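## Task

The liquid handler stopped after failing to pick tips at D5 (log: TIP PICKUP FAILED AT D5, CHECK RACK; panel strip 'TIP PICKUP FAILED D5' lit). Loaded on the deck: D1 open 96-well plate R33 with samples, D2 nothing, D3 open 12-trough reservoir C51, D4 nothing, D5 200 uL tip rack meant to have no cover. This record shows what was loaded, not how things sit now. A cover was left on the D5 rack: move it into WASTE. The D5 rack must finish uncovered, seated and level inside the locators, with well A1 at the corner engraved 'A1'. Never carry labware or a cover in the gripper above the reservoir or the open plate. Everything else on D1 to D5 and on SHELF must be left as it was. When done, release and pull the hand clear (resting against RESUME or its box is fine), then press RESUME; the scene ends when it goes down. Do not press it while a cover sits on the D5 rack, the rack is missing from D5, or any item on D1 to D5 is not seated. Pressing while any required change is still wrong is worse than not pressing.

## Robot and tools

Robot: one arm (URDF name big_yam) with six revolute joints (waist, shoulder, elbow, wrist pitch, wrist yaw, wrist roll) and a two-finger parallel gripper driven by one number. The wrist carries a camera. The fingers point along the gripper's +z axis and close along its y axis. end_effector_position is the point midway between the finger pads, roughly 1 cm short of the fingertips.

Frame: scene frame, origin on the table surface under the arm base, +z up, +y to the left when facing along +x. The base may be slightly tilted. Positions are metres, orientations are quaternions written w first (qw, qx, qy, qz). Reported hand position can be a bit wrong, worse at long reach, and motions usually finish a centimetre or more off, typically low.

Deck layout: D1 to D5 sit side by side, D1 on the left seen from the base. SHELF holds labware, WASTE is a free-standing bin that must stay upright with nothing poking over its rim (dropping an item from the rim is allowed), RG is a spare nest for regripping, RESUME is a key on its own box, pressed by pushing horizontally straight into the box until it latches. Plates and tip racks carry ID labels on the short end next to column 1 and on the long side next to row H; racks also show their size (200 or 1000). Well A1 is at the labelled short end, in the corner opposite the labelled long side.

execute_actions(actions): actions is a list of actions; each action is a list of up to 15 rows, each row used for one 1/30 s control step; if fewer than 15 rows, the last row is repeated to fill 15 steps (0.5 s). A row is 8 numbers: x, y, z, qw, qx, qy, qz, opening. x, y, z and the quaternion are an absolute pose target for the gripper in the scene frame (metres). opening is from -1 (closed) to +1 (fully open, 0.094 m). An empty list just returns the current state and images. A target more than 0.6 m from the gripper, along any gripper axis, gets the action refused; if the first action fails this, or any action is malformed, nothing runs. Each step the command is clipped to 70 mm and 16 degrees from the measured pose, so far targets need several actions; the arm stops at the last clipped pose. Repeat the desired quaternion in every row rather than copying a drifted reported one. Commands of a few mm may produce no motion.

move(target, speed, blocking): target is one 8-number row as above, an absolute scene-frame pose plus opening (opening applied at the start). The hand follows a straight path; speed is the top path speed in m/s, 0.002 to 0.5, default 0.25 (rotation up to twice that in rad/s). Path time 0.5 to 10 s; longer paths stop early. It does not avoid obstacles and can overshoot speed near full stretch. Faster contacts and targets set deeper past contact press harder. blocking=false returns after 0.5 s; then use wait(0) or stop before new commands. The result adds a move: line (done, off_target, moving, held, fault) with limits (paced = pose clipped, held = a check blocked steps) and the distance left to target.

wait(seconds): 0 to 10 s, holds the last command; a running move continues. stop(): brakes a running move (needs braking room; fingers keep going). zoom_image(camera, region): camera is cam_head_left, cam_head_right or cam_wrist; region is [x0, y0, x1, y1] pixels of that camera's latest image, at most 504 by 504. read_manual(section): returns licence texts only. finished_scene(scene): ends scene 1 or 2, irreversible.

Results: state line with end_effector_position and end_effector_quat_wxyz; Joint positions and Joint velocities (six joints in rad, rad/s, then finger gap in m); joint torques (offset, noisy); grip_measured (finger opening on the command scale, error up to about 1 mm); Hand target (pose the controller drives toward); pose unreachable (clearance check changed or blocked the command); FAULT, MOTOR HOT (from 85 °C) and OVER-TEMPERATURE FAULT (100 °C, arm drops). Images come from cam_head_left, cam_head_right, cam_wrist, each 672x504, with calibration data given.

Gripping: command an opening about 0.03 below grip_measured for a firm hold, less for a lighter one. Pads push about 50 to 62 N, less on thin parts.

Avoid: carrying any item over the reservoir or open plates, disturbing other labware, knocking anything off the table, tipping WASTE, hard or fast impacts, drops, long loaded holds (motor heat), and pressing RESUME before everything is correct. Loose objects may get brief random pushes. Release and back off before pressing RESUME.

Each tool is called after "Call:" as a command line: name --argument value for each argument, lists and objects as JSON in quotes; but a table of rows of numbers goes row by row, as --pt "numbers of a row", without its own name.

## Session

Call:
execute_actions --actions '[]'

Scene clock: 0.00 s.
end_effector_position=(+0.1007, +0.2864, +0.3174) grip_measured=+1.000 end_effector_quat_wxyz=(-0.178, -0.063, +0.963, +0.190)
Joint positions: [ 1.354  1.676  0.847 -0.977  0.132  1.338  0.094]
Joint velocities: [-0.015 -0.005 -0.007  0.002  0.051 -0.007  0.   ]
Joint torques (N m, as the arm reports them, + toward a larger angle): no reading
Motor temperatures (°C, as the motors report them): [27 26 29 24 27 26]
Hand target: +0.106, +0.293, +0.324; -0.178, -0.059, +0.962, +0.198
camera_calibration (this result's frames):
cam_wrist: T_world_to_cam=[[0.0527634, -0.918567, -0.391728, 0.384635], [-0.535041, -0.357222, 0.765587, -0.0774947], [-0.843177, 0.169196, -0.510319, 0.325185], [0, 0, 0, 1]] pos_world=[0.212431, 0.27061, 0.37595]

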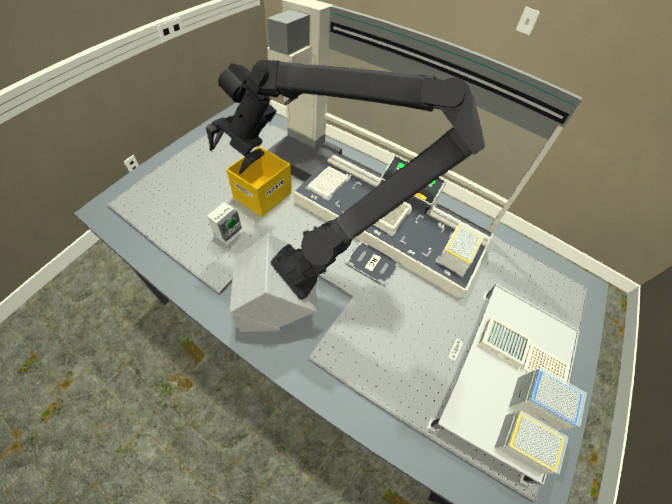

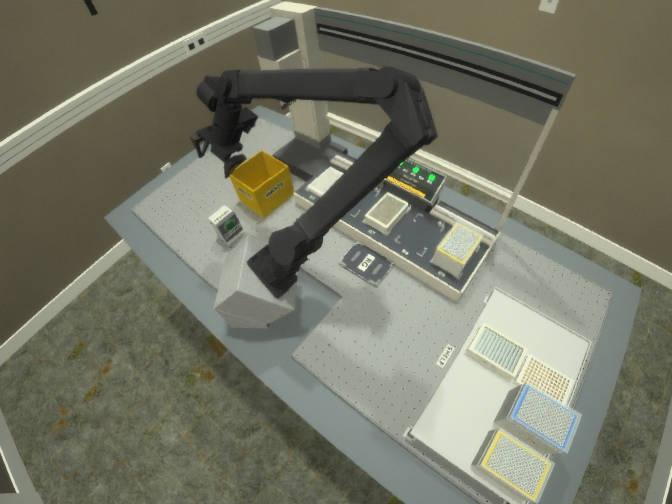

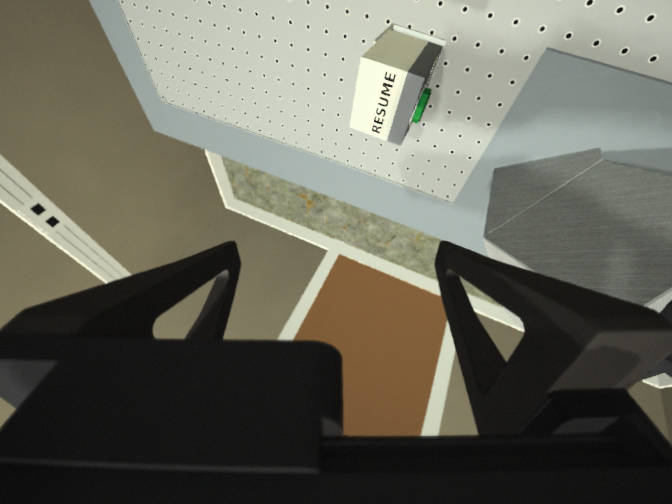

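Call:
move --target '[0.36,0.05,0.21,0,0,1,0,1]' --speed 0.35

Call:
move --target '[0.41,-0.335,0.2,0,0,1,0,1]' --speed 0.3

Scene clock: 5.20 s.
end_effector_position=(+0.3493, +0.0516, +0.2084) grip_measured=+1.000 end_effector_quat_wxyz=(-0.005, -0.002, +1.000, +0.003)
Joint positions: [ 0.639  1.26   0.789 -1.146  0.767  0.723  0.094]
Joint velocities: [-0.005 -0.005  0.017  0.007  0.037  0.022  0.   ]
Joint torques (N m, as the arm reports them, + toward a larger angle): [ 5.66 -4.99  6.83  0.39  0.   -0.16]
Motor temperatures (°C, as the motors report them): [28 26 30 24 27 26]
Hand target: +0.356, +0.051, +0.211; -0.000, +0.001, +1.000, +0.009
Off the commanded pose: 0.011 m, 1 deg.
move: off_target
camera_calibration (this result's frames):
cam_wrist: T_world_to_cam=[[0.00461063, -0.99994, -0.00991064, 0.0546376], [-0.803249, -0.0096065, 0.595566, 0.166214], [-0.595626, 0.00521477, -0.803245, 0.50192], [0, 0, 0, 1]] pos_world=[0.432215, 0.0536137, 0.304714]

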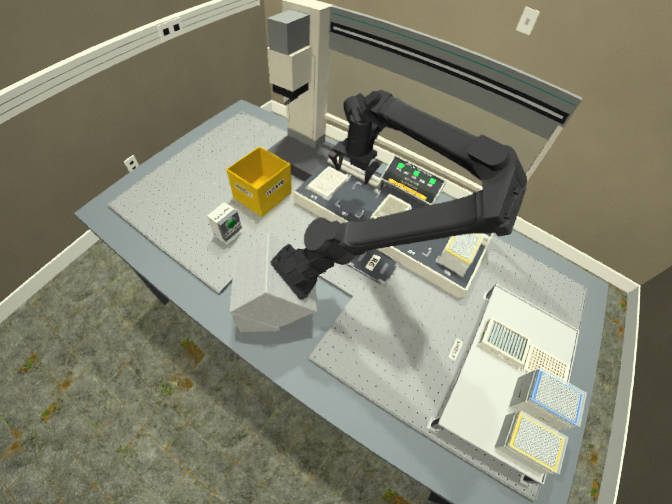

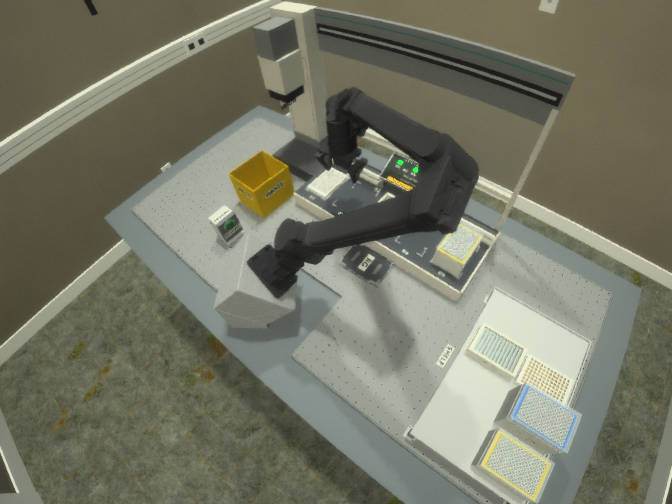

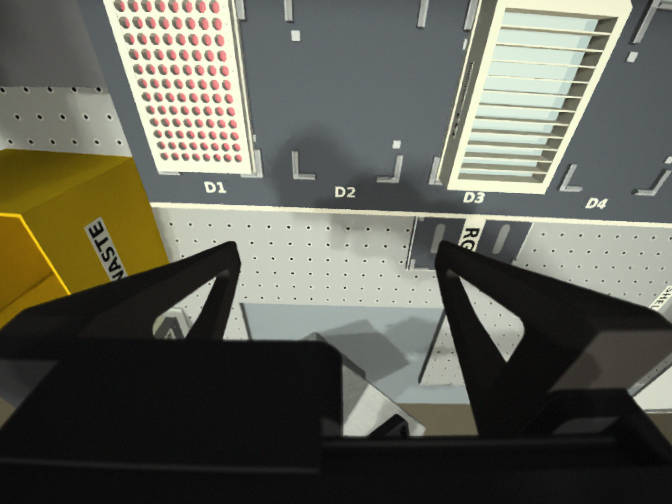

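Scene clock: 7.17 s.
end_effector_position=(+0.3988, -0.3241, +0.1968) grip_measured=+1.000 end_effector_quat_wxyz=(-0.002, +0.008, +1.000, +0.012)
Joint positions: [-0.518  0.879  1.083 -1.067  0.297 -0.548  0.094]
Joint velocities: [-0.015  0.005 -0.002  0.007  0.051 -0.095  0.   ]
Joint torques (N m, as the arm reports them, + toward a larger angle): [  1.26 -11.02  10.31   0.14  -0.16  -0.17]
Motor temperatures (°C, as the motors report them): [28 26 31 24 27 26]
Hand target: +0.411, -0.333, +0.199; +0.004, +0.004, +1.000, +0.008
Off the commanded pose: 0.016 m, 2 deg.
move: off_target
camera_calibration (this result's frames):
cam_wrist: T_world_to_cam=[[-0.0161147, -0.9995, -0.0271901, -0.309591], [-0.806034, -0.00310536, 0.591861, 0.213245], [-0.59165, 0.0314538, -0.805581, 0.531399], [0, 0, 0, 1]] pos_world=[0.481296, -0.325489, 0.293456]

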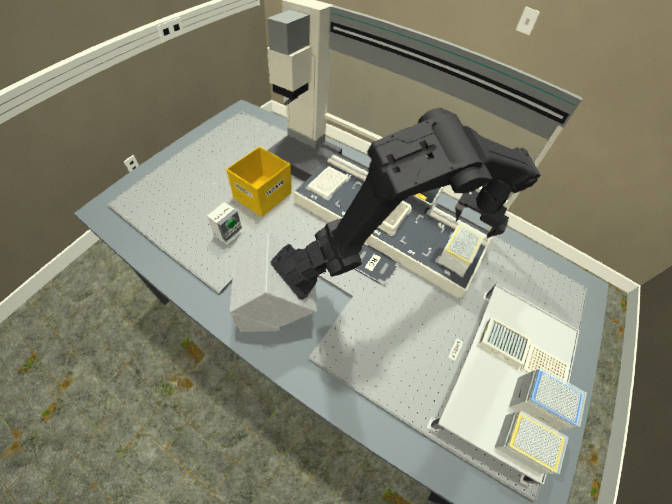

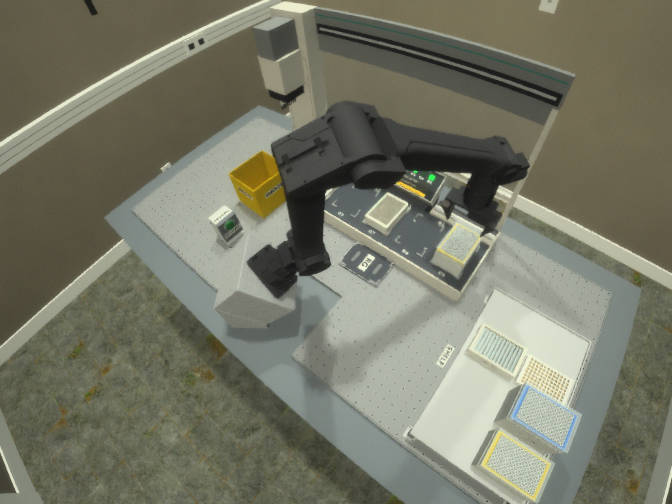

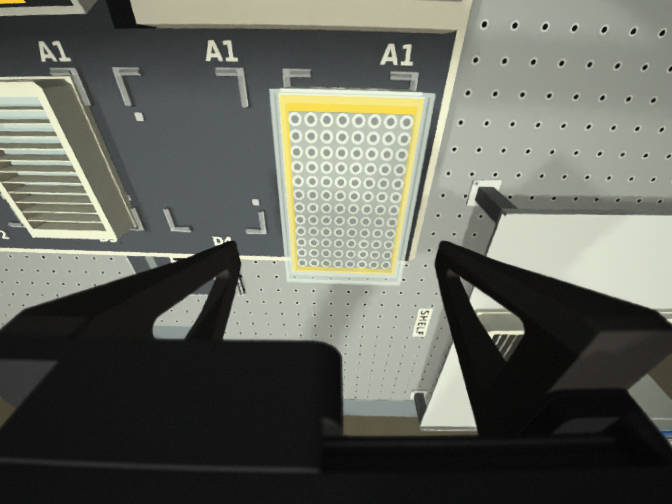

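Call:
zoom_image --camera "cam_head_right" --region '[400, 200, 520, 300]'

Call:
move --target '[0.395,-0.324,0.14,0,0.012,1,0,1]' --speed 0.12

Region (400, 200, 520, 300) of cam_head_right's 672x504 image, scaled by 4.200, with more detail than that image has.

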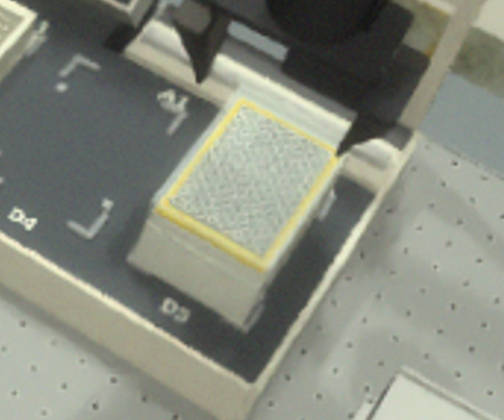

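Scene clock: 12.57 s.
end_effector_position=(+0.3975, -0.3258, +0.1513) grip_measured=+1.000 end_effector_quat_wxyz=(+0.010, +0.018, +1.000, -0.003)
Joint positions: [-0.569  0.923  1.003 -0.893  0.275 -0.579  0.094]
Joint velocities: [-0.015 -0.005 -0.017  0.002 -0.051 -0.066  0.   ]
Joint torques (N m, as the arm reports them, + toward a larger angle): [  0.96 -11.73   6.5    0.52  -0.14  -0.15]
Motor temperatures (°C, as the motors report them): [28 26 31 24 27 26]
Hand target: +0.393, -0.324, +0.141; +0.000, +0.012, +1.000, +0.000
Off the commanded pose: 0.012 m, 1 deg.
move: off_target
camera_calibration (this result's frames):
cam_wrist: T_world_to_cam=[[-0.0356413, -0.999361, 0.00252035, -0.30927], [-0.8197, 0.0306763, 0.571972, 0.258542], [-0.571684, 0.0183199, -0.82027, 0.484062], [0, 0, 0, 1]] pos_world=[0.477635, -0.325871, 0.249962]

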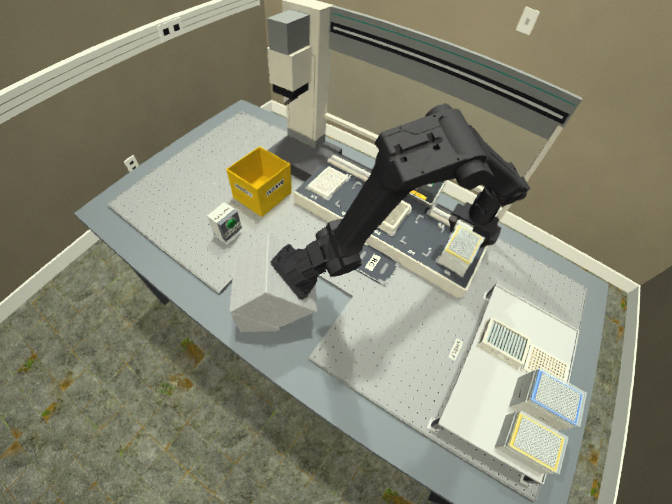

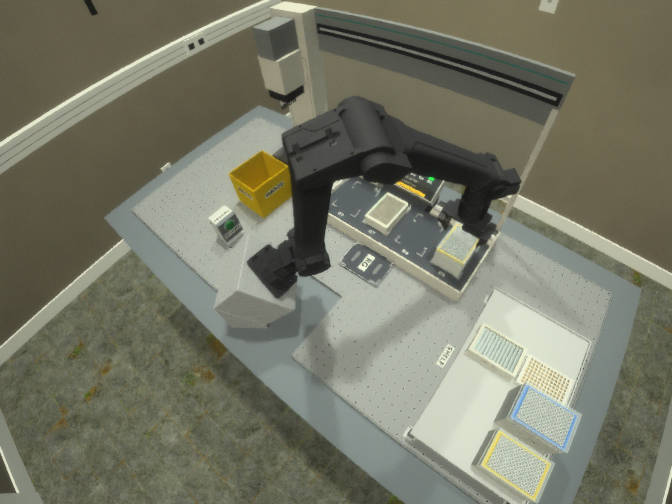

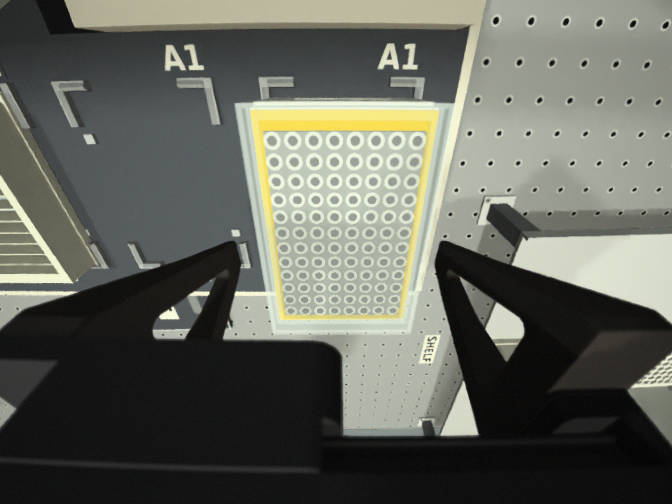

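Call:
execute_actions --actions '[[[0.395,-0.326,0.137,0,0.012,1,0,1],[0.395,-0.3265,0.134,0,0.012,1,0,1],[0.395,-0.3265,0.13,0,0.012,1,0,1],[0.395,-0.3265,0.126,0,0.012,1,0,1],[0.395,-0.3265,0.122,0,0.012,1,0,1],[0.395,-0.3265,0.118,0,0.012,1,0,1],[0.395,-0.3265,0.114,0,0.012,1,0,1],[0.395,-0.3265,0.11,0,0.012,1,0,1],[0.395,-0.3265,0.106,0,0.012,1,0,1],[0.395,-0.3265,0.102,0,0.012,1,0,1],[0.395,-0.3265,0.098,0,0.012,1,0,1],[0.395,-0.3265,0.094,0,0.012,1,0,1],[0.395,-0.3265,0.09,0,0.012,1,0,1],[0.395,-0.3265,0.086,0,0.012,1,0,1],[0.395,-0.3265,0.082,0,0.012,1,0,1]],[[0.395,-0.3265,0.08,0,0.012,1,0,1],[0.395,-0.3265,0.08,0,0.012,1,0,1],[0.395,-0.3265,0.08,0,0.012,1,0,1],[0.395,-0.3265,0.08,0,0.012,1,0,1],[0.395,-0.3265,0.08,0,0.012,1,0,1],[0.395,-0.3265,0.08,0,0.012,1,0,1],[0.395,-0.3265,0.08,0,0.012,1,0,0.76]]]'

Scene clock: 20.20 s.
end_effector_position=(+0.3989, -0.3282, +0.0890) grip_measured=+0.806 end_effector_quat_wxyz=(+0.007, +0.018, +1.000, -0.003)
Joint positions: [-0.624  1.044  0.964 -0.728  0.241 -0.62   0.085]
Joint velocities: [-0.005 -0.024 -0.012 -0.007  0.037 -0.007 -0.001]
Joint torques (N m, as the arm reports them, + toward a larger angle): [  1.32 -12.96   5.69   0.52  -0.17  -0.16]
Motor temperatures (°C, as the motors report them): [27 26 31 24 27 26]
Hand target: +0.394, -0.326, +0.081; -0.000, +0.012, +1.000, -0.000
Off the commanded pose: 0.010 m, 1 deg.
camera_calibration (this result's frames):
cam_wrist: T_world_to_cam=[[-0.0350769, -0.99938, 0.00300031, -0.311752], [-0.816255, 0.0303814, 0.576892, 0.293473], [-0.576626, 0.0177866, -0.816815, 0.435266], [0, 0, 0, 1]] pos_world=[0.4796, -0.328217, 0.187165]

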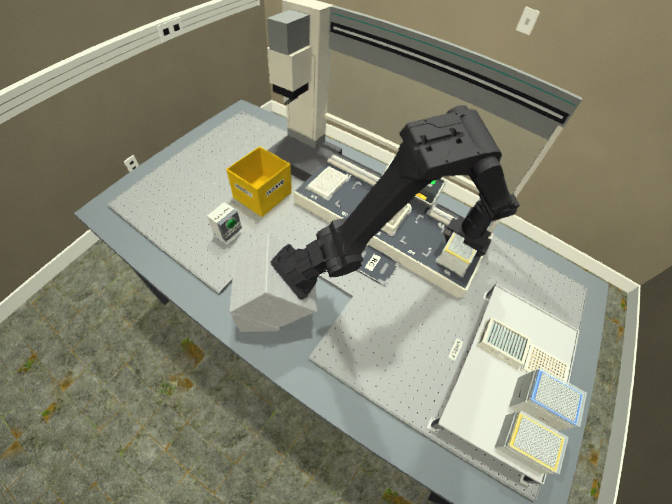

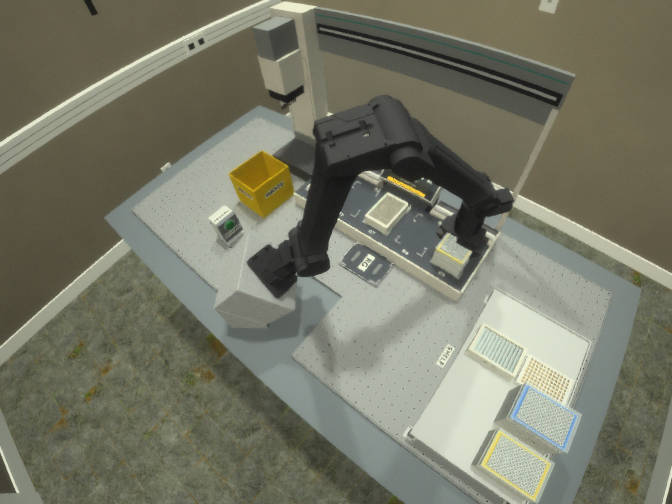

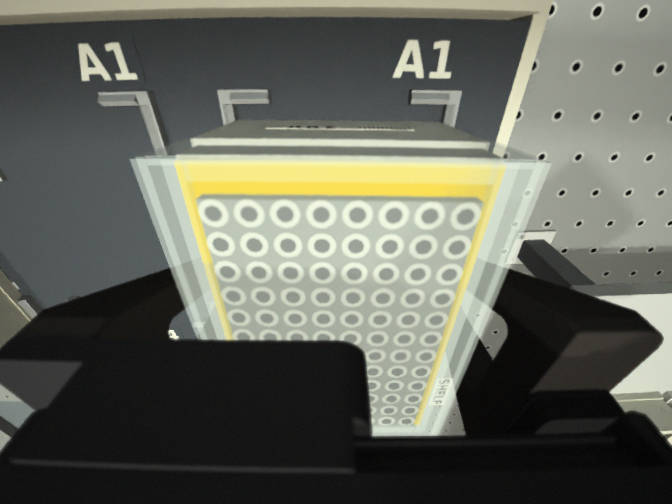

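Call:
execute_actions --actions '[[[0.397,-0.327,0.083,0.005,0.015,1,0,0.76],[0.399,-0.328,0.086,0.008,0.017,1,0,0.76],[0.401,-0.329,0.089,0.011,0.018,1,-0.003,0.76],[0.403,-0.33,0.091,0.014,0.018,1,-0.004,0.76],[0.405,-0.331,0.093,0.017,0.018,1,-0.005,0.76],[0.407,-0.332,0.095,0.02,0.018,1,-0.006,0.76],[0.409,-0.333,0.096,0.022,0.018,1,-0.007,0.76],[0.411,-0.334,0.097,0.024,0.018,1,-0.008,0.76],[0.413,-0.335,0.098,0.026,0.018,1,-0.009,0.76],[0.415,-0.336,0.099,0.028,0.018,1,-0.01,0.76]]]'

Scene clock: 27.53 s.
end_effector_position=(+0.3991, -0.3280, +0.0890) grip_measured=+0.806 end_effector_quat_wxyz=(+0.007, +0.017, +1.000, -0.003)
Joint positions: [-0.624  1.044  0.964 -0.728  0.239 -0.62   0.085]
Joint velocities: [ 0.005  0.005 -0.022  0.022 -0.022  0.037 -0.   ]
Joint torques (N m, as the arm reports them, + toward a larger angle): [  2.87 -14.97   8.21   0.55  -0.33  -0.04]
Motor temperatures (°C, as the motors report them): [27 27 31 24 27 26]
Hand target: +0.415, -0.336, +0.099; +0.028, +0.018, +0.999, -0.010
Off the commanded pose: 0.020 m, 3 deg.
camera_calibration (this result's frames):
cam_wrist: T_world_to_cam=[[-0.0346701, -0.999398, 0.00145342, -0.311516], [-0.816935, 0.029178, 0.575991, 0.293585], [-0.575686, 0.0187823, -0.817455, 0.435386], [0, 0, 0, 1]] pos_world=[0.479685, -0.328072, 0.187259]

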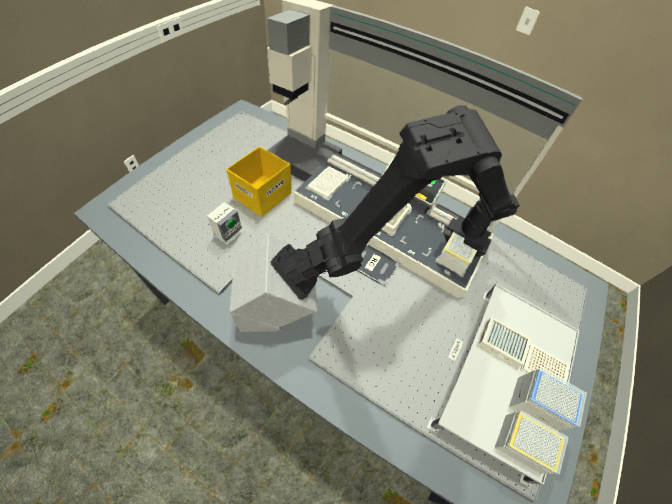

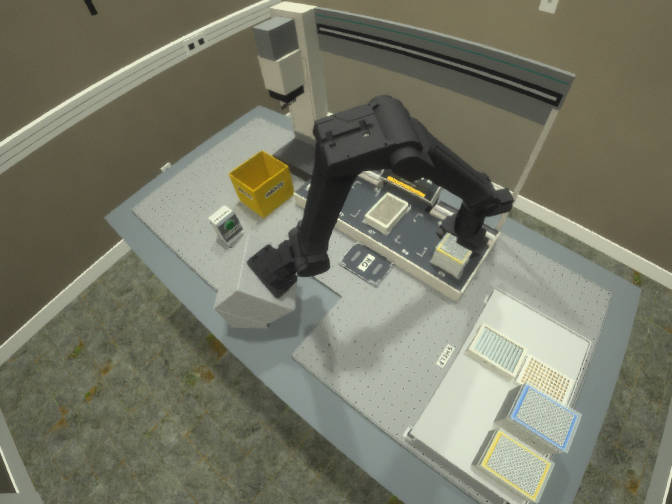

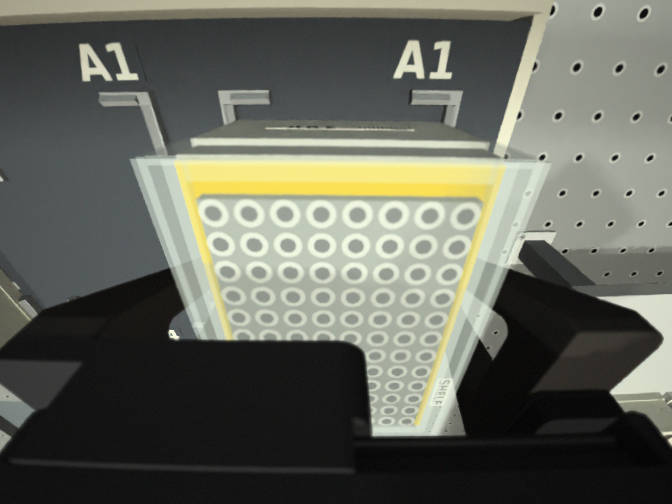

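Call:
execute_actions --actions '[]'

Scene clock: 38.87 s.
end_effector_position=(+0.3991, -0.3280, +0.0890) grip_measured=+0.806 end_effector_quat_wxyz=(+0.007, +0.017, +1.000, -0.003)
Joint positions: [-0.624  1.044  0.964 -0.728  0.239 -0.62   0.085]
Joint velocities: [ 0.005 -0.015 -0.007 -0.012 -0.081  0.022 -0.   ]
Joint torques (N m, as the arm reports them, + toward a larger angle): [  2.61 -15.13   8.26   0.53  -0.33  -0.05]
Motor temperatures (°C, as the motors report them): [27 27 32 24 27 26]
Hand target: +0.415, -0.336, +0.099; +0.028, +0.018, +0.999, -0.010
Off the commanded pose: 0.020 m, 3 deg.
camera_calibration (this result's frames):
cam_wrist: T_world_to_cam=[[-0.0346701, -0.999398, 0.00145342, -0.311516], [-0.816935, 0.029178, 0.575991, 0.293585], [-0.575686, 0.0187823, -0.817455, 0.435386], [0, 0, 0, 1]] pos_world=[0.479685, -0.328072, 0.187259]

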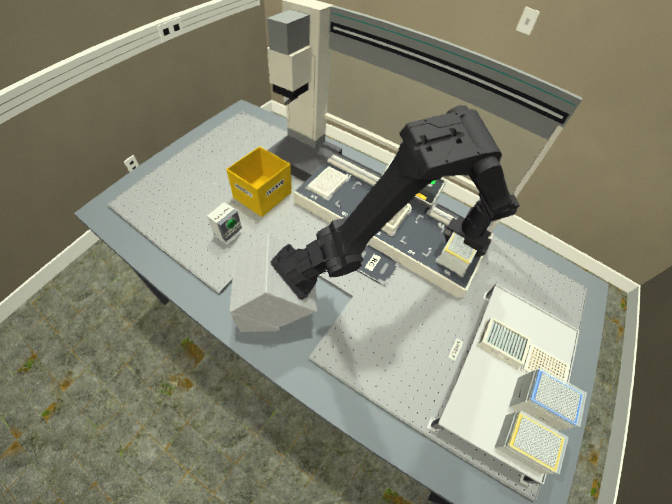

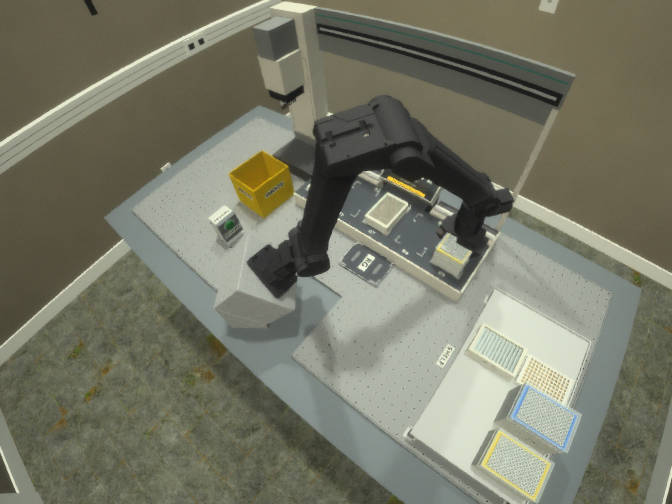

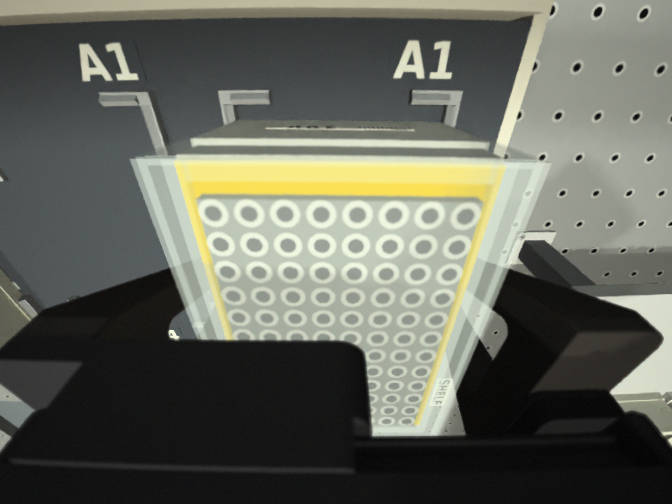

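Call:
execute_actions --actions '[[[0.417,-0.337,0.1,0.028,0.018,1,-0.01,0.76],[0.418,-0.337,0.101,0.028,0.018,1,-0.01,0.76],[0.419,-0.338,0.102,0.028,0.018,1,-0.01,0.76],[0.420,-0.338,0.103,0.028,0.018,1,-0.01,0.76],[0.421,-0.339,0.104,0.028,0.018,1,-0.01,0.76]]]'

Call:
execute_actions --actions '[]'

Scene clock: 45.20 s.
end_effector_position=(+0.4000, -0.3281, +0.0896) grip_measured=+0.806 end_effector_quat_wxyz=(+0.008, +0.017, +1.000, -0.003)
Joint positions: [-0.622  1.044  0.966 -0.729  0.239 -0.62   0.085]
Joint velocities: [-0.005 -0.015  0.012 -0.012 -0.051  0.022 -0.001]
Joint torques (N m, as the arm reports them, + toward a larger angle): [  3.22 -14.69   9.65  -0.11  -0.12   0.01]
Motor temperatures (°C, as the motors report them): [27 27 32 24 27 26]
Hand target: +0.421, -0.339, +0.104; +0.028, +0.018, +0.999, -0.010
Off the commanded pose: 0.028 m, 2 deg.
camera_calibration (this result's frames):
cam_wrist: T_world_to_cam=[[-0.0337766, -0.999428, 0.00150158, -0.311945], [-0.817652, 0.0284972, 0.575007, 0.294124], [-0.574721, 0.018194, -0.818147, 0.435878], [0, 0, 0, 1]] pos_world=[0.480463, -0.328078, 0.187957]

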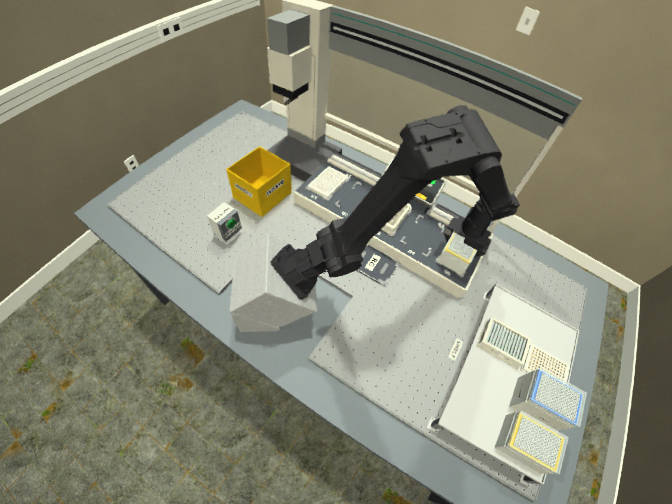

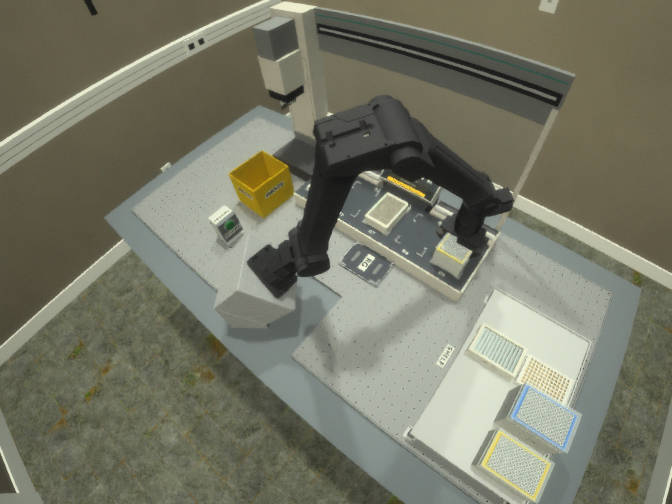

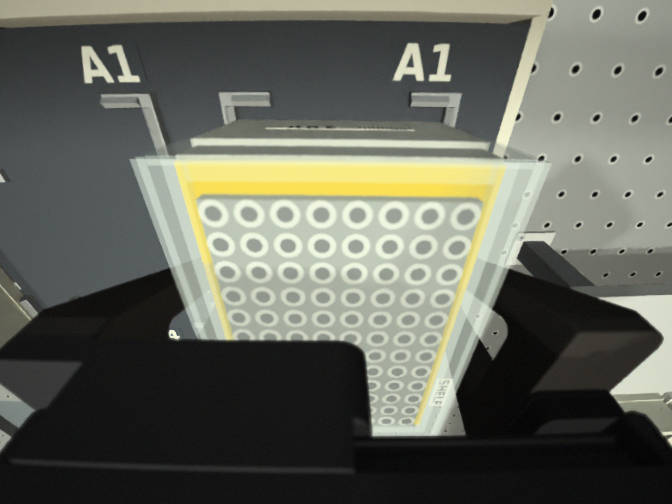

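Scene clock: 45.20 s.
end_effector_position=(+0.4000, -0.3281, +0.0896) grip_measured=+0.806 end_effector_quat_wxyz=(+0.008, +0.017, +1.000, -0.003)
Joint positions: [-0.622  1.044  0.966 -0.729  0.239 -0.62   0.085]
Joint velocities: [-0.005 -0.015  0.012 -0.012 -0.051  0.022 -0.001]
Joint torques (N m, as the arm reports them, + toward a larger angle): [  3.22 -14.69   9.65  -0.11  -0.12   0.01]
Motor temperatures (°C, as the motors report them): [27 27 32 24 27 26]
Hand target: +0.421, -0.339, +0.104; +0.028, +0.018, +0.999, -0.010
Off the commanded pose: 0.028 m, 2 deg.
camera_calibration (this result's frames):
cam_wrist: T_world_to_cam=[[-0.0337766, -0.999428, 0.00150158, -0.311945], [-0.817652, 0.0284972, 0.575007, 0.294124], [-0.574721, 0.018194, -0.818147, 0.435878], [0, 0, 0, 1]] pos_world=[0.480463, -0.328078, 0.187957]

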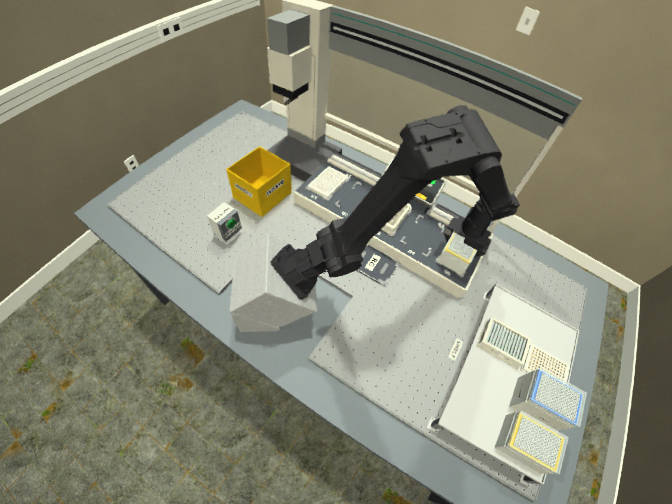

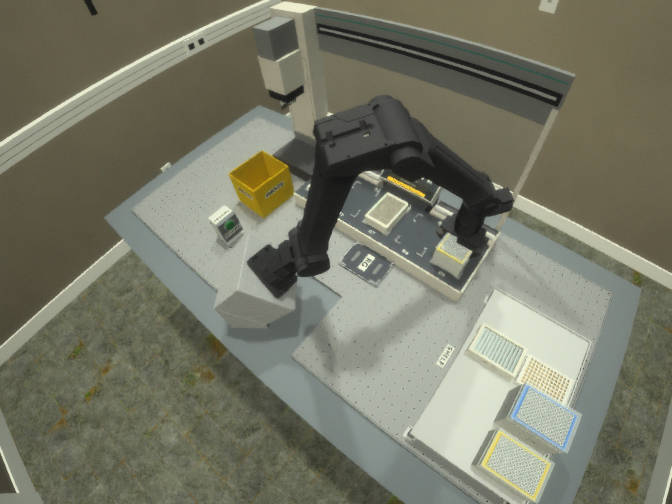

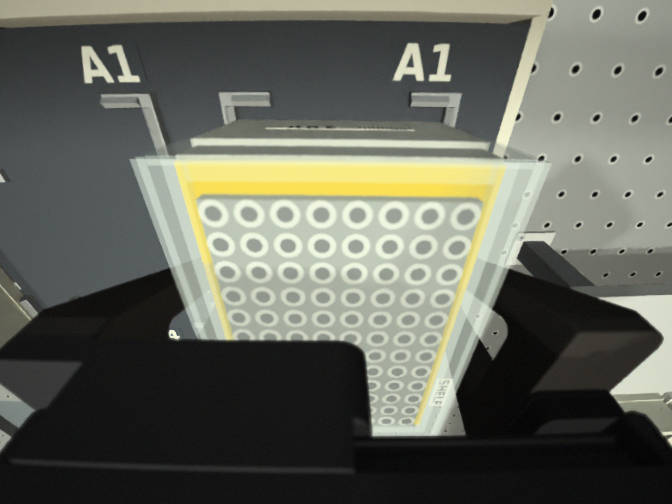

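Starting to move.

Call:
execute_actions --actions '[[[0.422,-0.339,0.104,0.028,0.018,1,-0.01,0.76],[0.423,-0.339,0.104,0.028,0.018,1,-0.01,0.76],[0.424,-0.339,0.104,0.028,0.018,1,-0.01,0.76],[0.425,-0.339,0.104,0.028,0.018,1,-0.01,0.76],[0.426,-0.339,0.104,0.028,0.018,1,-0.01,0.76],[0.427,-0.339,0.104,0.028,0.018,1,-0.01,0.76]]]'

Scene clock: 50.20 s.
end_effector_position=(+0.4091, -0.3285, +0.0949) grip_measured=+0.806 end_effector_quat_wxyz=(+0.016, +0.013, +1.000, -0.004)
Joint positions: [-0.606  1.044  0.982 -0.734  0.243 -0.62   0.085]
Joint velocities: [-0.015 -0.015  0.007 -0.012  0.022 -0.022  0.   ]
Joint torques (N m, as the arm reports them, + toward a larger angle): [  2.75 -13.63   9.79  -0.17   0.05   0.1 ]
Motor temperatures (°C, as the motors report them): [27 27 32 24 27 26]
Hand target: +0.427, -0.339, +0.104; +0.028, +0.018, +0.999, -0.010
Off the commanded pose: 0.023 m, 2 deg.
camera_calibration (this result's frames):
cam_wrist: T_world_to_cam=[[-0.0253455, -0.99967, 0.00410071, -0.315837], [-0.826507, 0.0232623, 0.562445, 0.301677], [-0.562355, 0.0108662, -0.826825, 0.438872], [0, 0, 0, 1]] pos_world=[0.488135, -0.327519, 0.194489]

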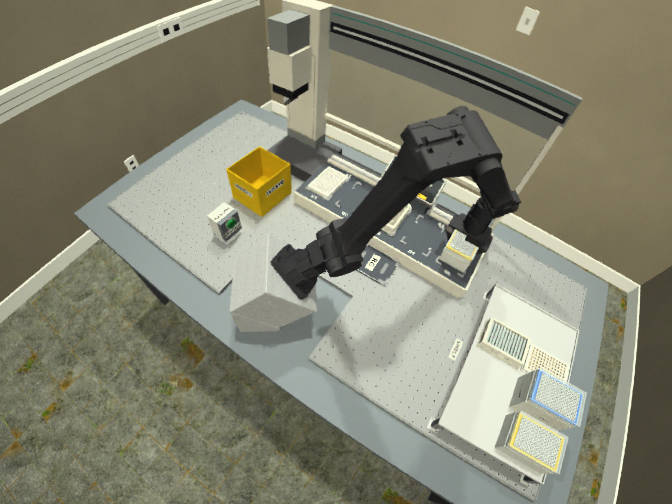

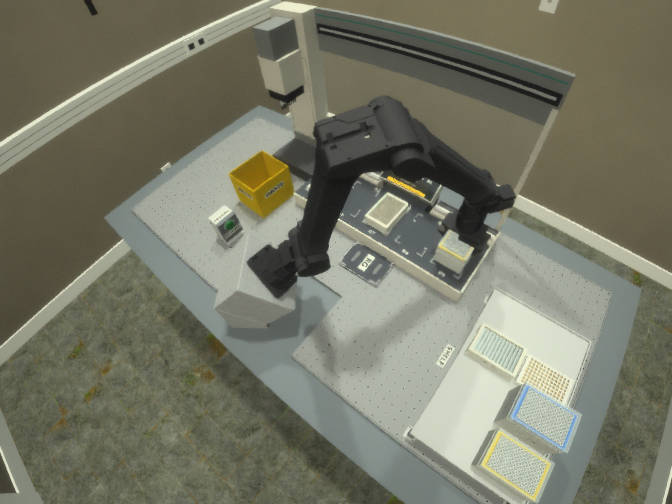

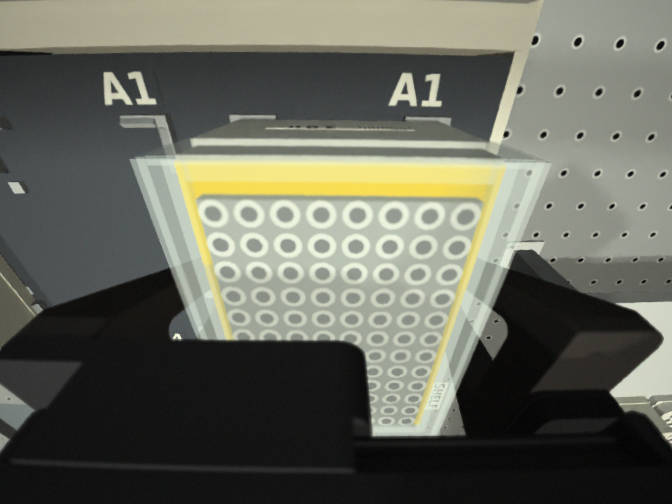

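Call:
execute_actions --actions '[[[0.424,-0.339,0.102,0.028,0.02,1,-0.01,0.76],[0.421,-0.338,0.100,0.028,0.02,1,-0.01,0.76],[0.418,-0.337,0.098,0.028,0.02,1,-0.01,0.76],[0.415,-0.336,0.096,0.028,0.02,1,-0.01,0.76],[0.412,-0.335,0.094,0.028,0.02,1,-0.01,0.76],[0.409,-0.334,0.092,0.028,0.02,1,-0.01,0.76]],[[0.409,-0.334,0.092,0.028,0.02,1,-0.01,0.76]]]'

Scene clock: 58.20 s.
end_effector_position=(+0.4142, -0.3333, +0.0946) grip_measured=+0.806 end_effector_quat_wxyz=(+0.030, +0.019, +0.999, -0.008)
Joint positions: [-0.614  1.044  0.982 -0.704  0.227 -0.62   0.085]
Joint velocities: [-0.024  0.015 -0.012 -0.007  0.007 -0.037  0.   ]
Joint torques (N m, as the arm reports them, + toward a larger angle): [  1.21 -15.08   5.58   0.68  -0.12  -0.07]
Motor temperatures (°C, as the motors report them): [27 27 33 24 27 26]
Hand target: +0.409, -0.334, +0.092; +0.028, +0.020, +0.999, -0.010
Off the commanded pose: 0.006 m, 0 deg.
camera_calibration (this result's frames):
cam_wrist: T_world_to_cam=[[-0.0379004, -0.999221, 0.0109645, -0.315764], [-0.841595, 0.0378338, 0.538783, 0.31946], [-0.538778, 0.0111924, -0.842373, 0.433291], [0, 0, 0, 1]] pos_world=[0.490336, -0.332454, 0.196336]

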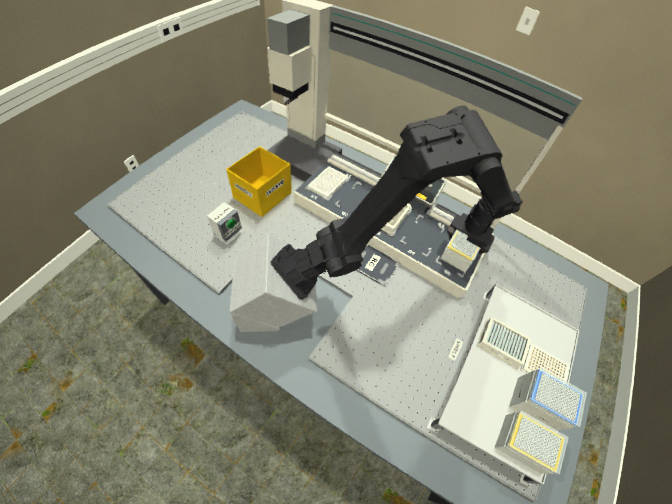

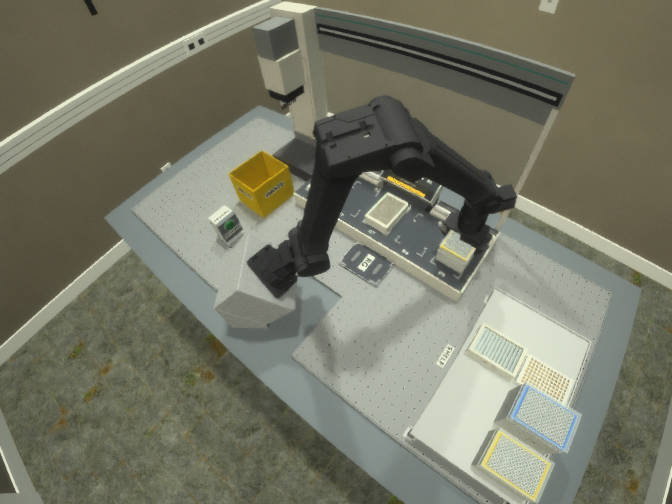

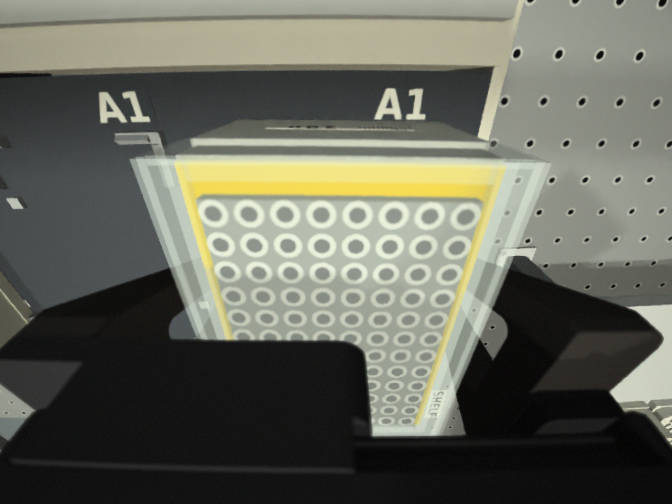

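Call:
execute_actions --actions '[[[0.408,-0.333,0.092,0.025,0.02,1,-0.008,0.76],[0.406,-0.331,0.092,0.022,0.02,1,-0.006,0.76],[0.404,-0.329,0.093,0.018,0.02,1,-0.004,0.76],[0.402,-0.327,0.093,0.014,0.02,1,-0.002,0.76],[0.400,-0.326,0.093,0.01,0.02,1,0,0.76],[0.399,-0.325,0.093,0.008,0.02,1,0,0.76]],[[0.399,-0.325,0.093,0.008,0.02,1,0,0.76]]]'

Scene clock: 62.97 s.
end_effector_position=(+0.4071, -0.3293, +0.0932) grip_measured=+0.806 end_effector_quat_wxyz=(+0.017, +0.017, +1.000, -0.003)
Joint positions: [-0.614  1.043  0.977 -0.726  0.236 -0.617  0.085]
Joint velocities: [-0.005 -0.024  0.002  0.002 -0.066 -0.022  0.   ]
Joint torques (N m, as the arm reports them, + toward a larger angle): [  1.76 -15.35   5.52  -0.33   0.17   0.08]
Motor temperatures (°C, as the motors report them): [27 27 32 24 27 26]
Hand target: +0.399, -0.325, +0.093; +0.008, +0.020, +1.000, -0.000
Off the commanded pose: 0.009 m, 1 deg.
camera_calibration (this result's frames):
cam_wrist: T_world_to_cam=[[-0.034537, -0.999399, 0.00287862, -0.312778], [-0.82754, 0.0302126, 0.560593, 0.303846], [-0.560343, 0.016979, -0.828087, 0.437655], [0, 0, 0, 1]] pos_world=[0.48588, -0.329201, 0.192983]

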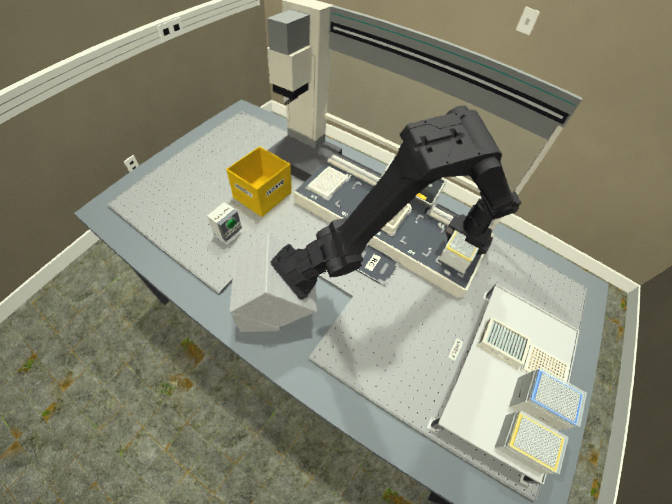

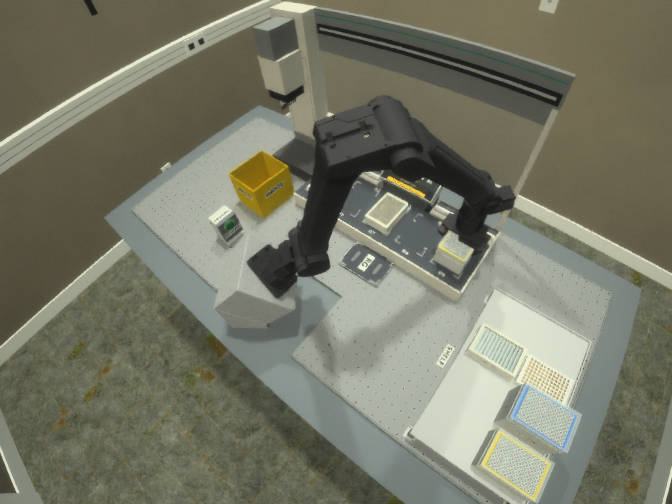

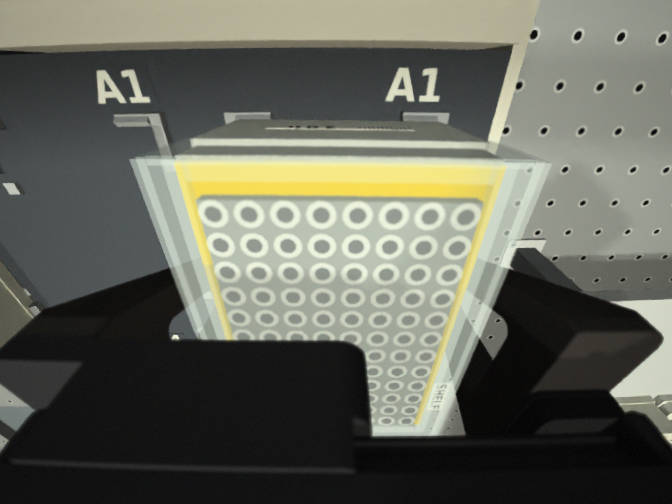

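Call:
execute_actions --actions '[[[0.399,-0.324,0.092,0.008,0.02,1,0,0.76],[0.399,-0.324,0.091,0.008,0.02,1,0,0.76],[0.399,-0.324,0.090,0.008,0.02,1,0,0.76],[0.399,-0.324,0.089,0.008,0.02,1,0,0.76],[0.399,-0.324,0.088,0.008,0.02,1,0,0.76]],[[0.399,-0.324,0.088,0.008,0.02,1,0,0.76]]]'

Call:
zoom_image --camera "cam_wrist" --region '[190,50,490,170]'

Scene clock: 67.23 s.
end_effector_position=(+0.4071, -0.3294, +0.0932) grip_measured=+0.806 end_effector_quat_wxyz=(+0.017, +0.017, +1.000, -0.004)
Joint positions: [-0.614  1.043  0.977 -0.726  0.236 -0.617  0.085]
Joint velocities: [-0.005 -0.015 -0.002 -0.017 -0.022 -0.022 -0.   ]
Joint torques (N m, as the arm reports them, + toward a larger angle): [  1.7  -14.36   5.1    0.27   0.11   0.08]
Motor temperatures (°C, as the motors report them): [27 27 32 24 27 26]
Hand target: +0.399, -0.324, +0.088; +0.008, +0.020, +1.000, -0.000
Off the commanded pose: 0.011 m, 1 deg.
camera_calibration (this result's frames):
cam_wrist: T_world_to_cam=[[-0.034548, -0.999398, 0.00318955, -0.312855], [-0.82741, 0.0303923, 0.560775, 0.303805], [-0.560534, 0.0167346, -0.827962, 0.437619], [0, 0, 0, 1]] pos_world=[0.485863, -0.329224, 0.192963]

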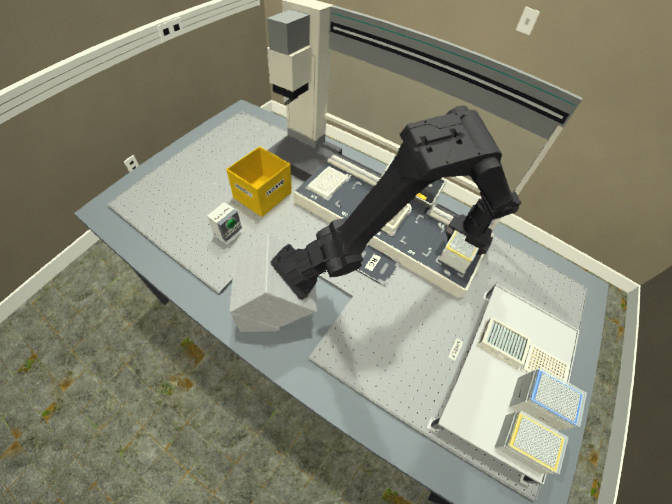

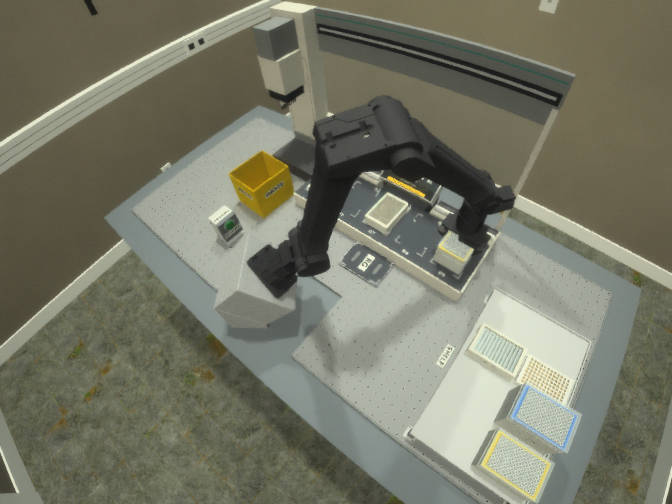

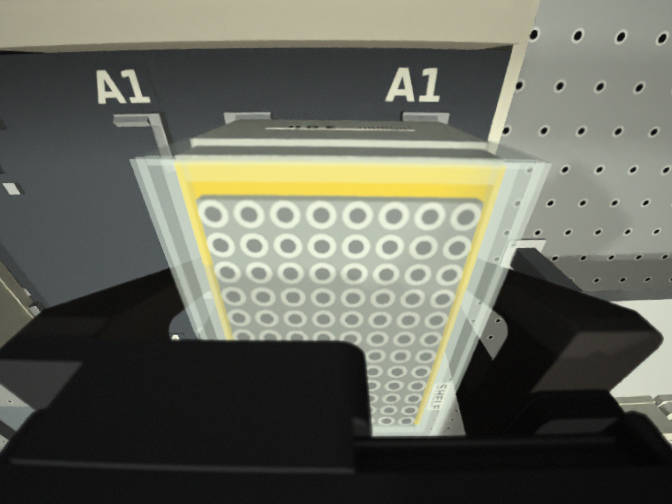

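Region (190, 50, 490, 170) of cam_wrist's 672x504 image, scaled by 1.680, with more detail than that image has; it fills the top 202 rows of this view, and the rest is white.

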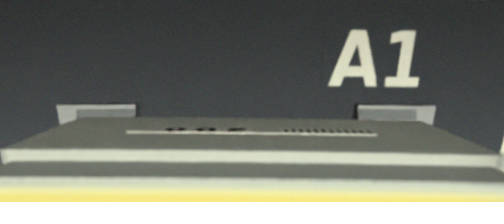

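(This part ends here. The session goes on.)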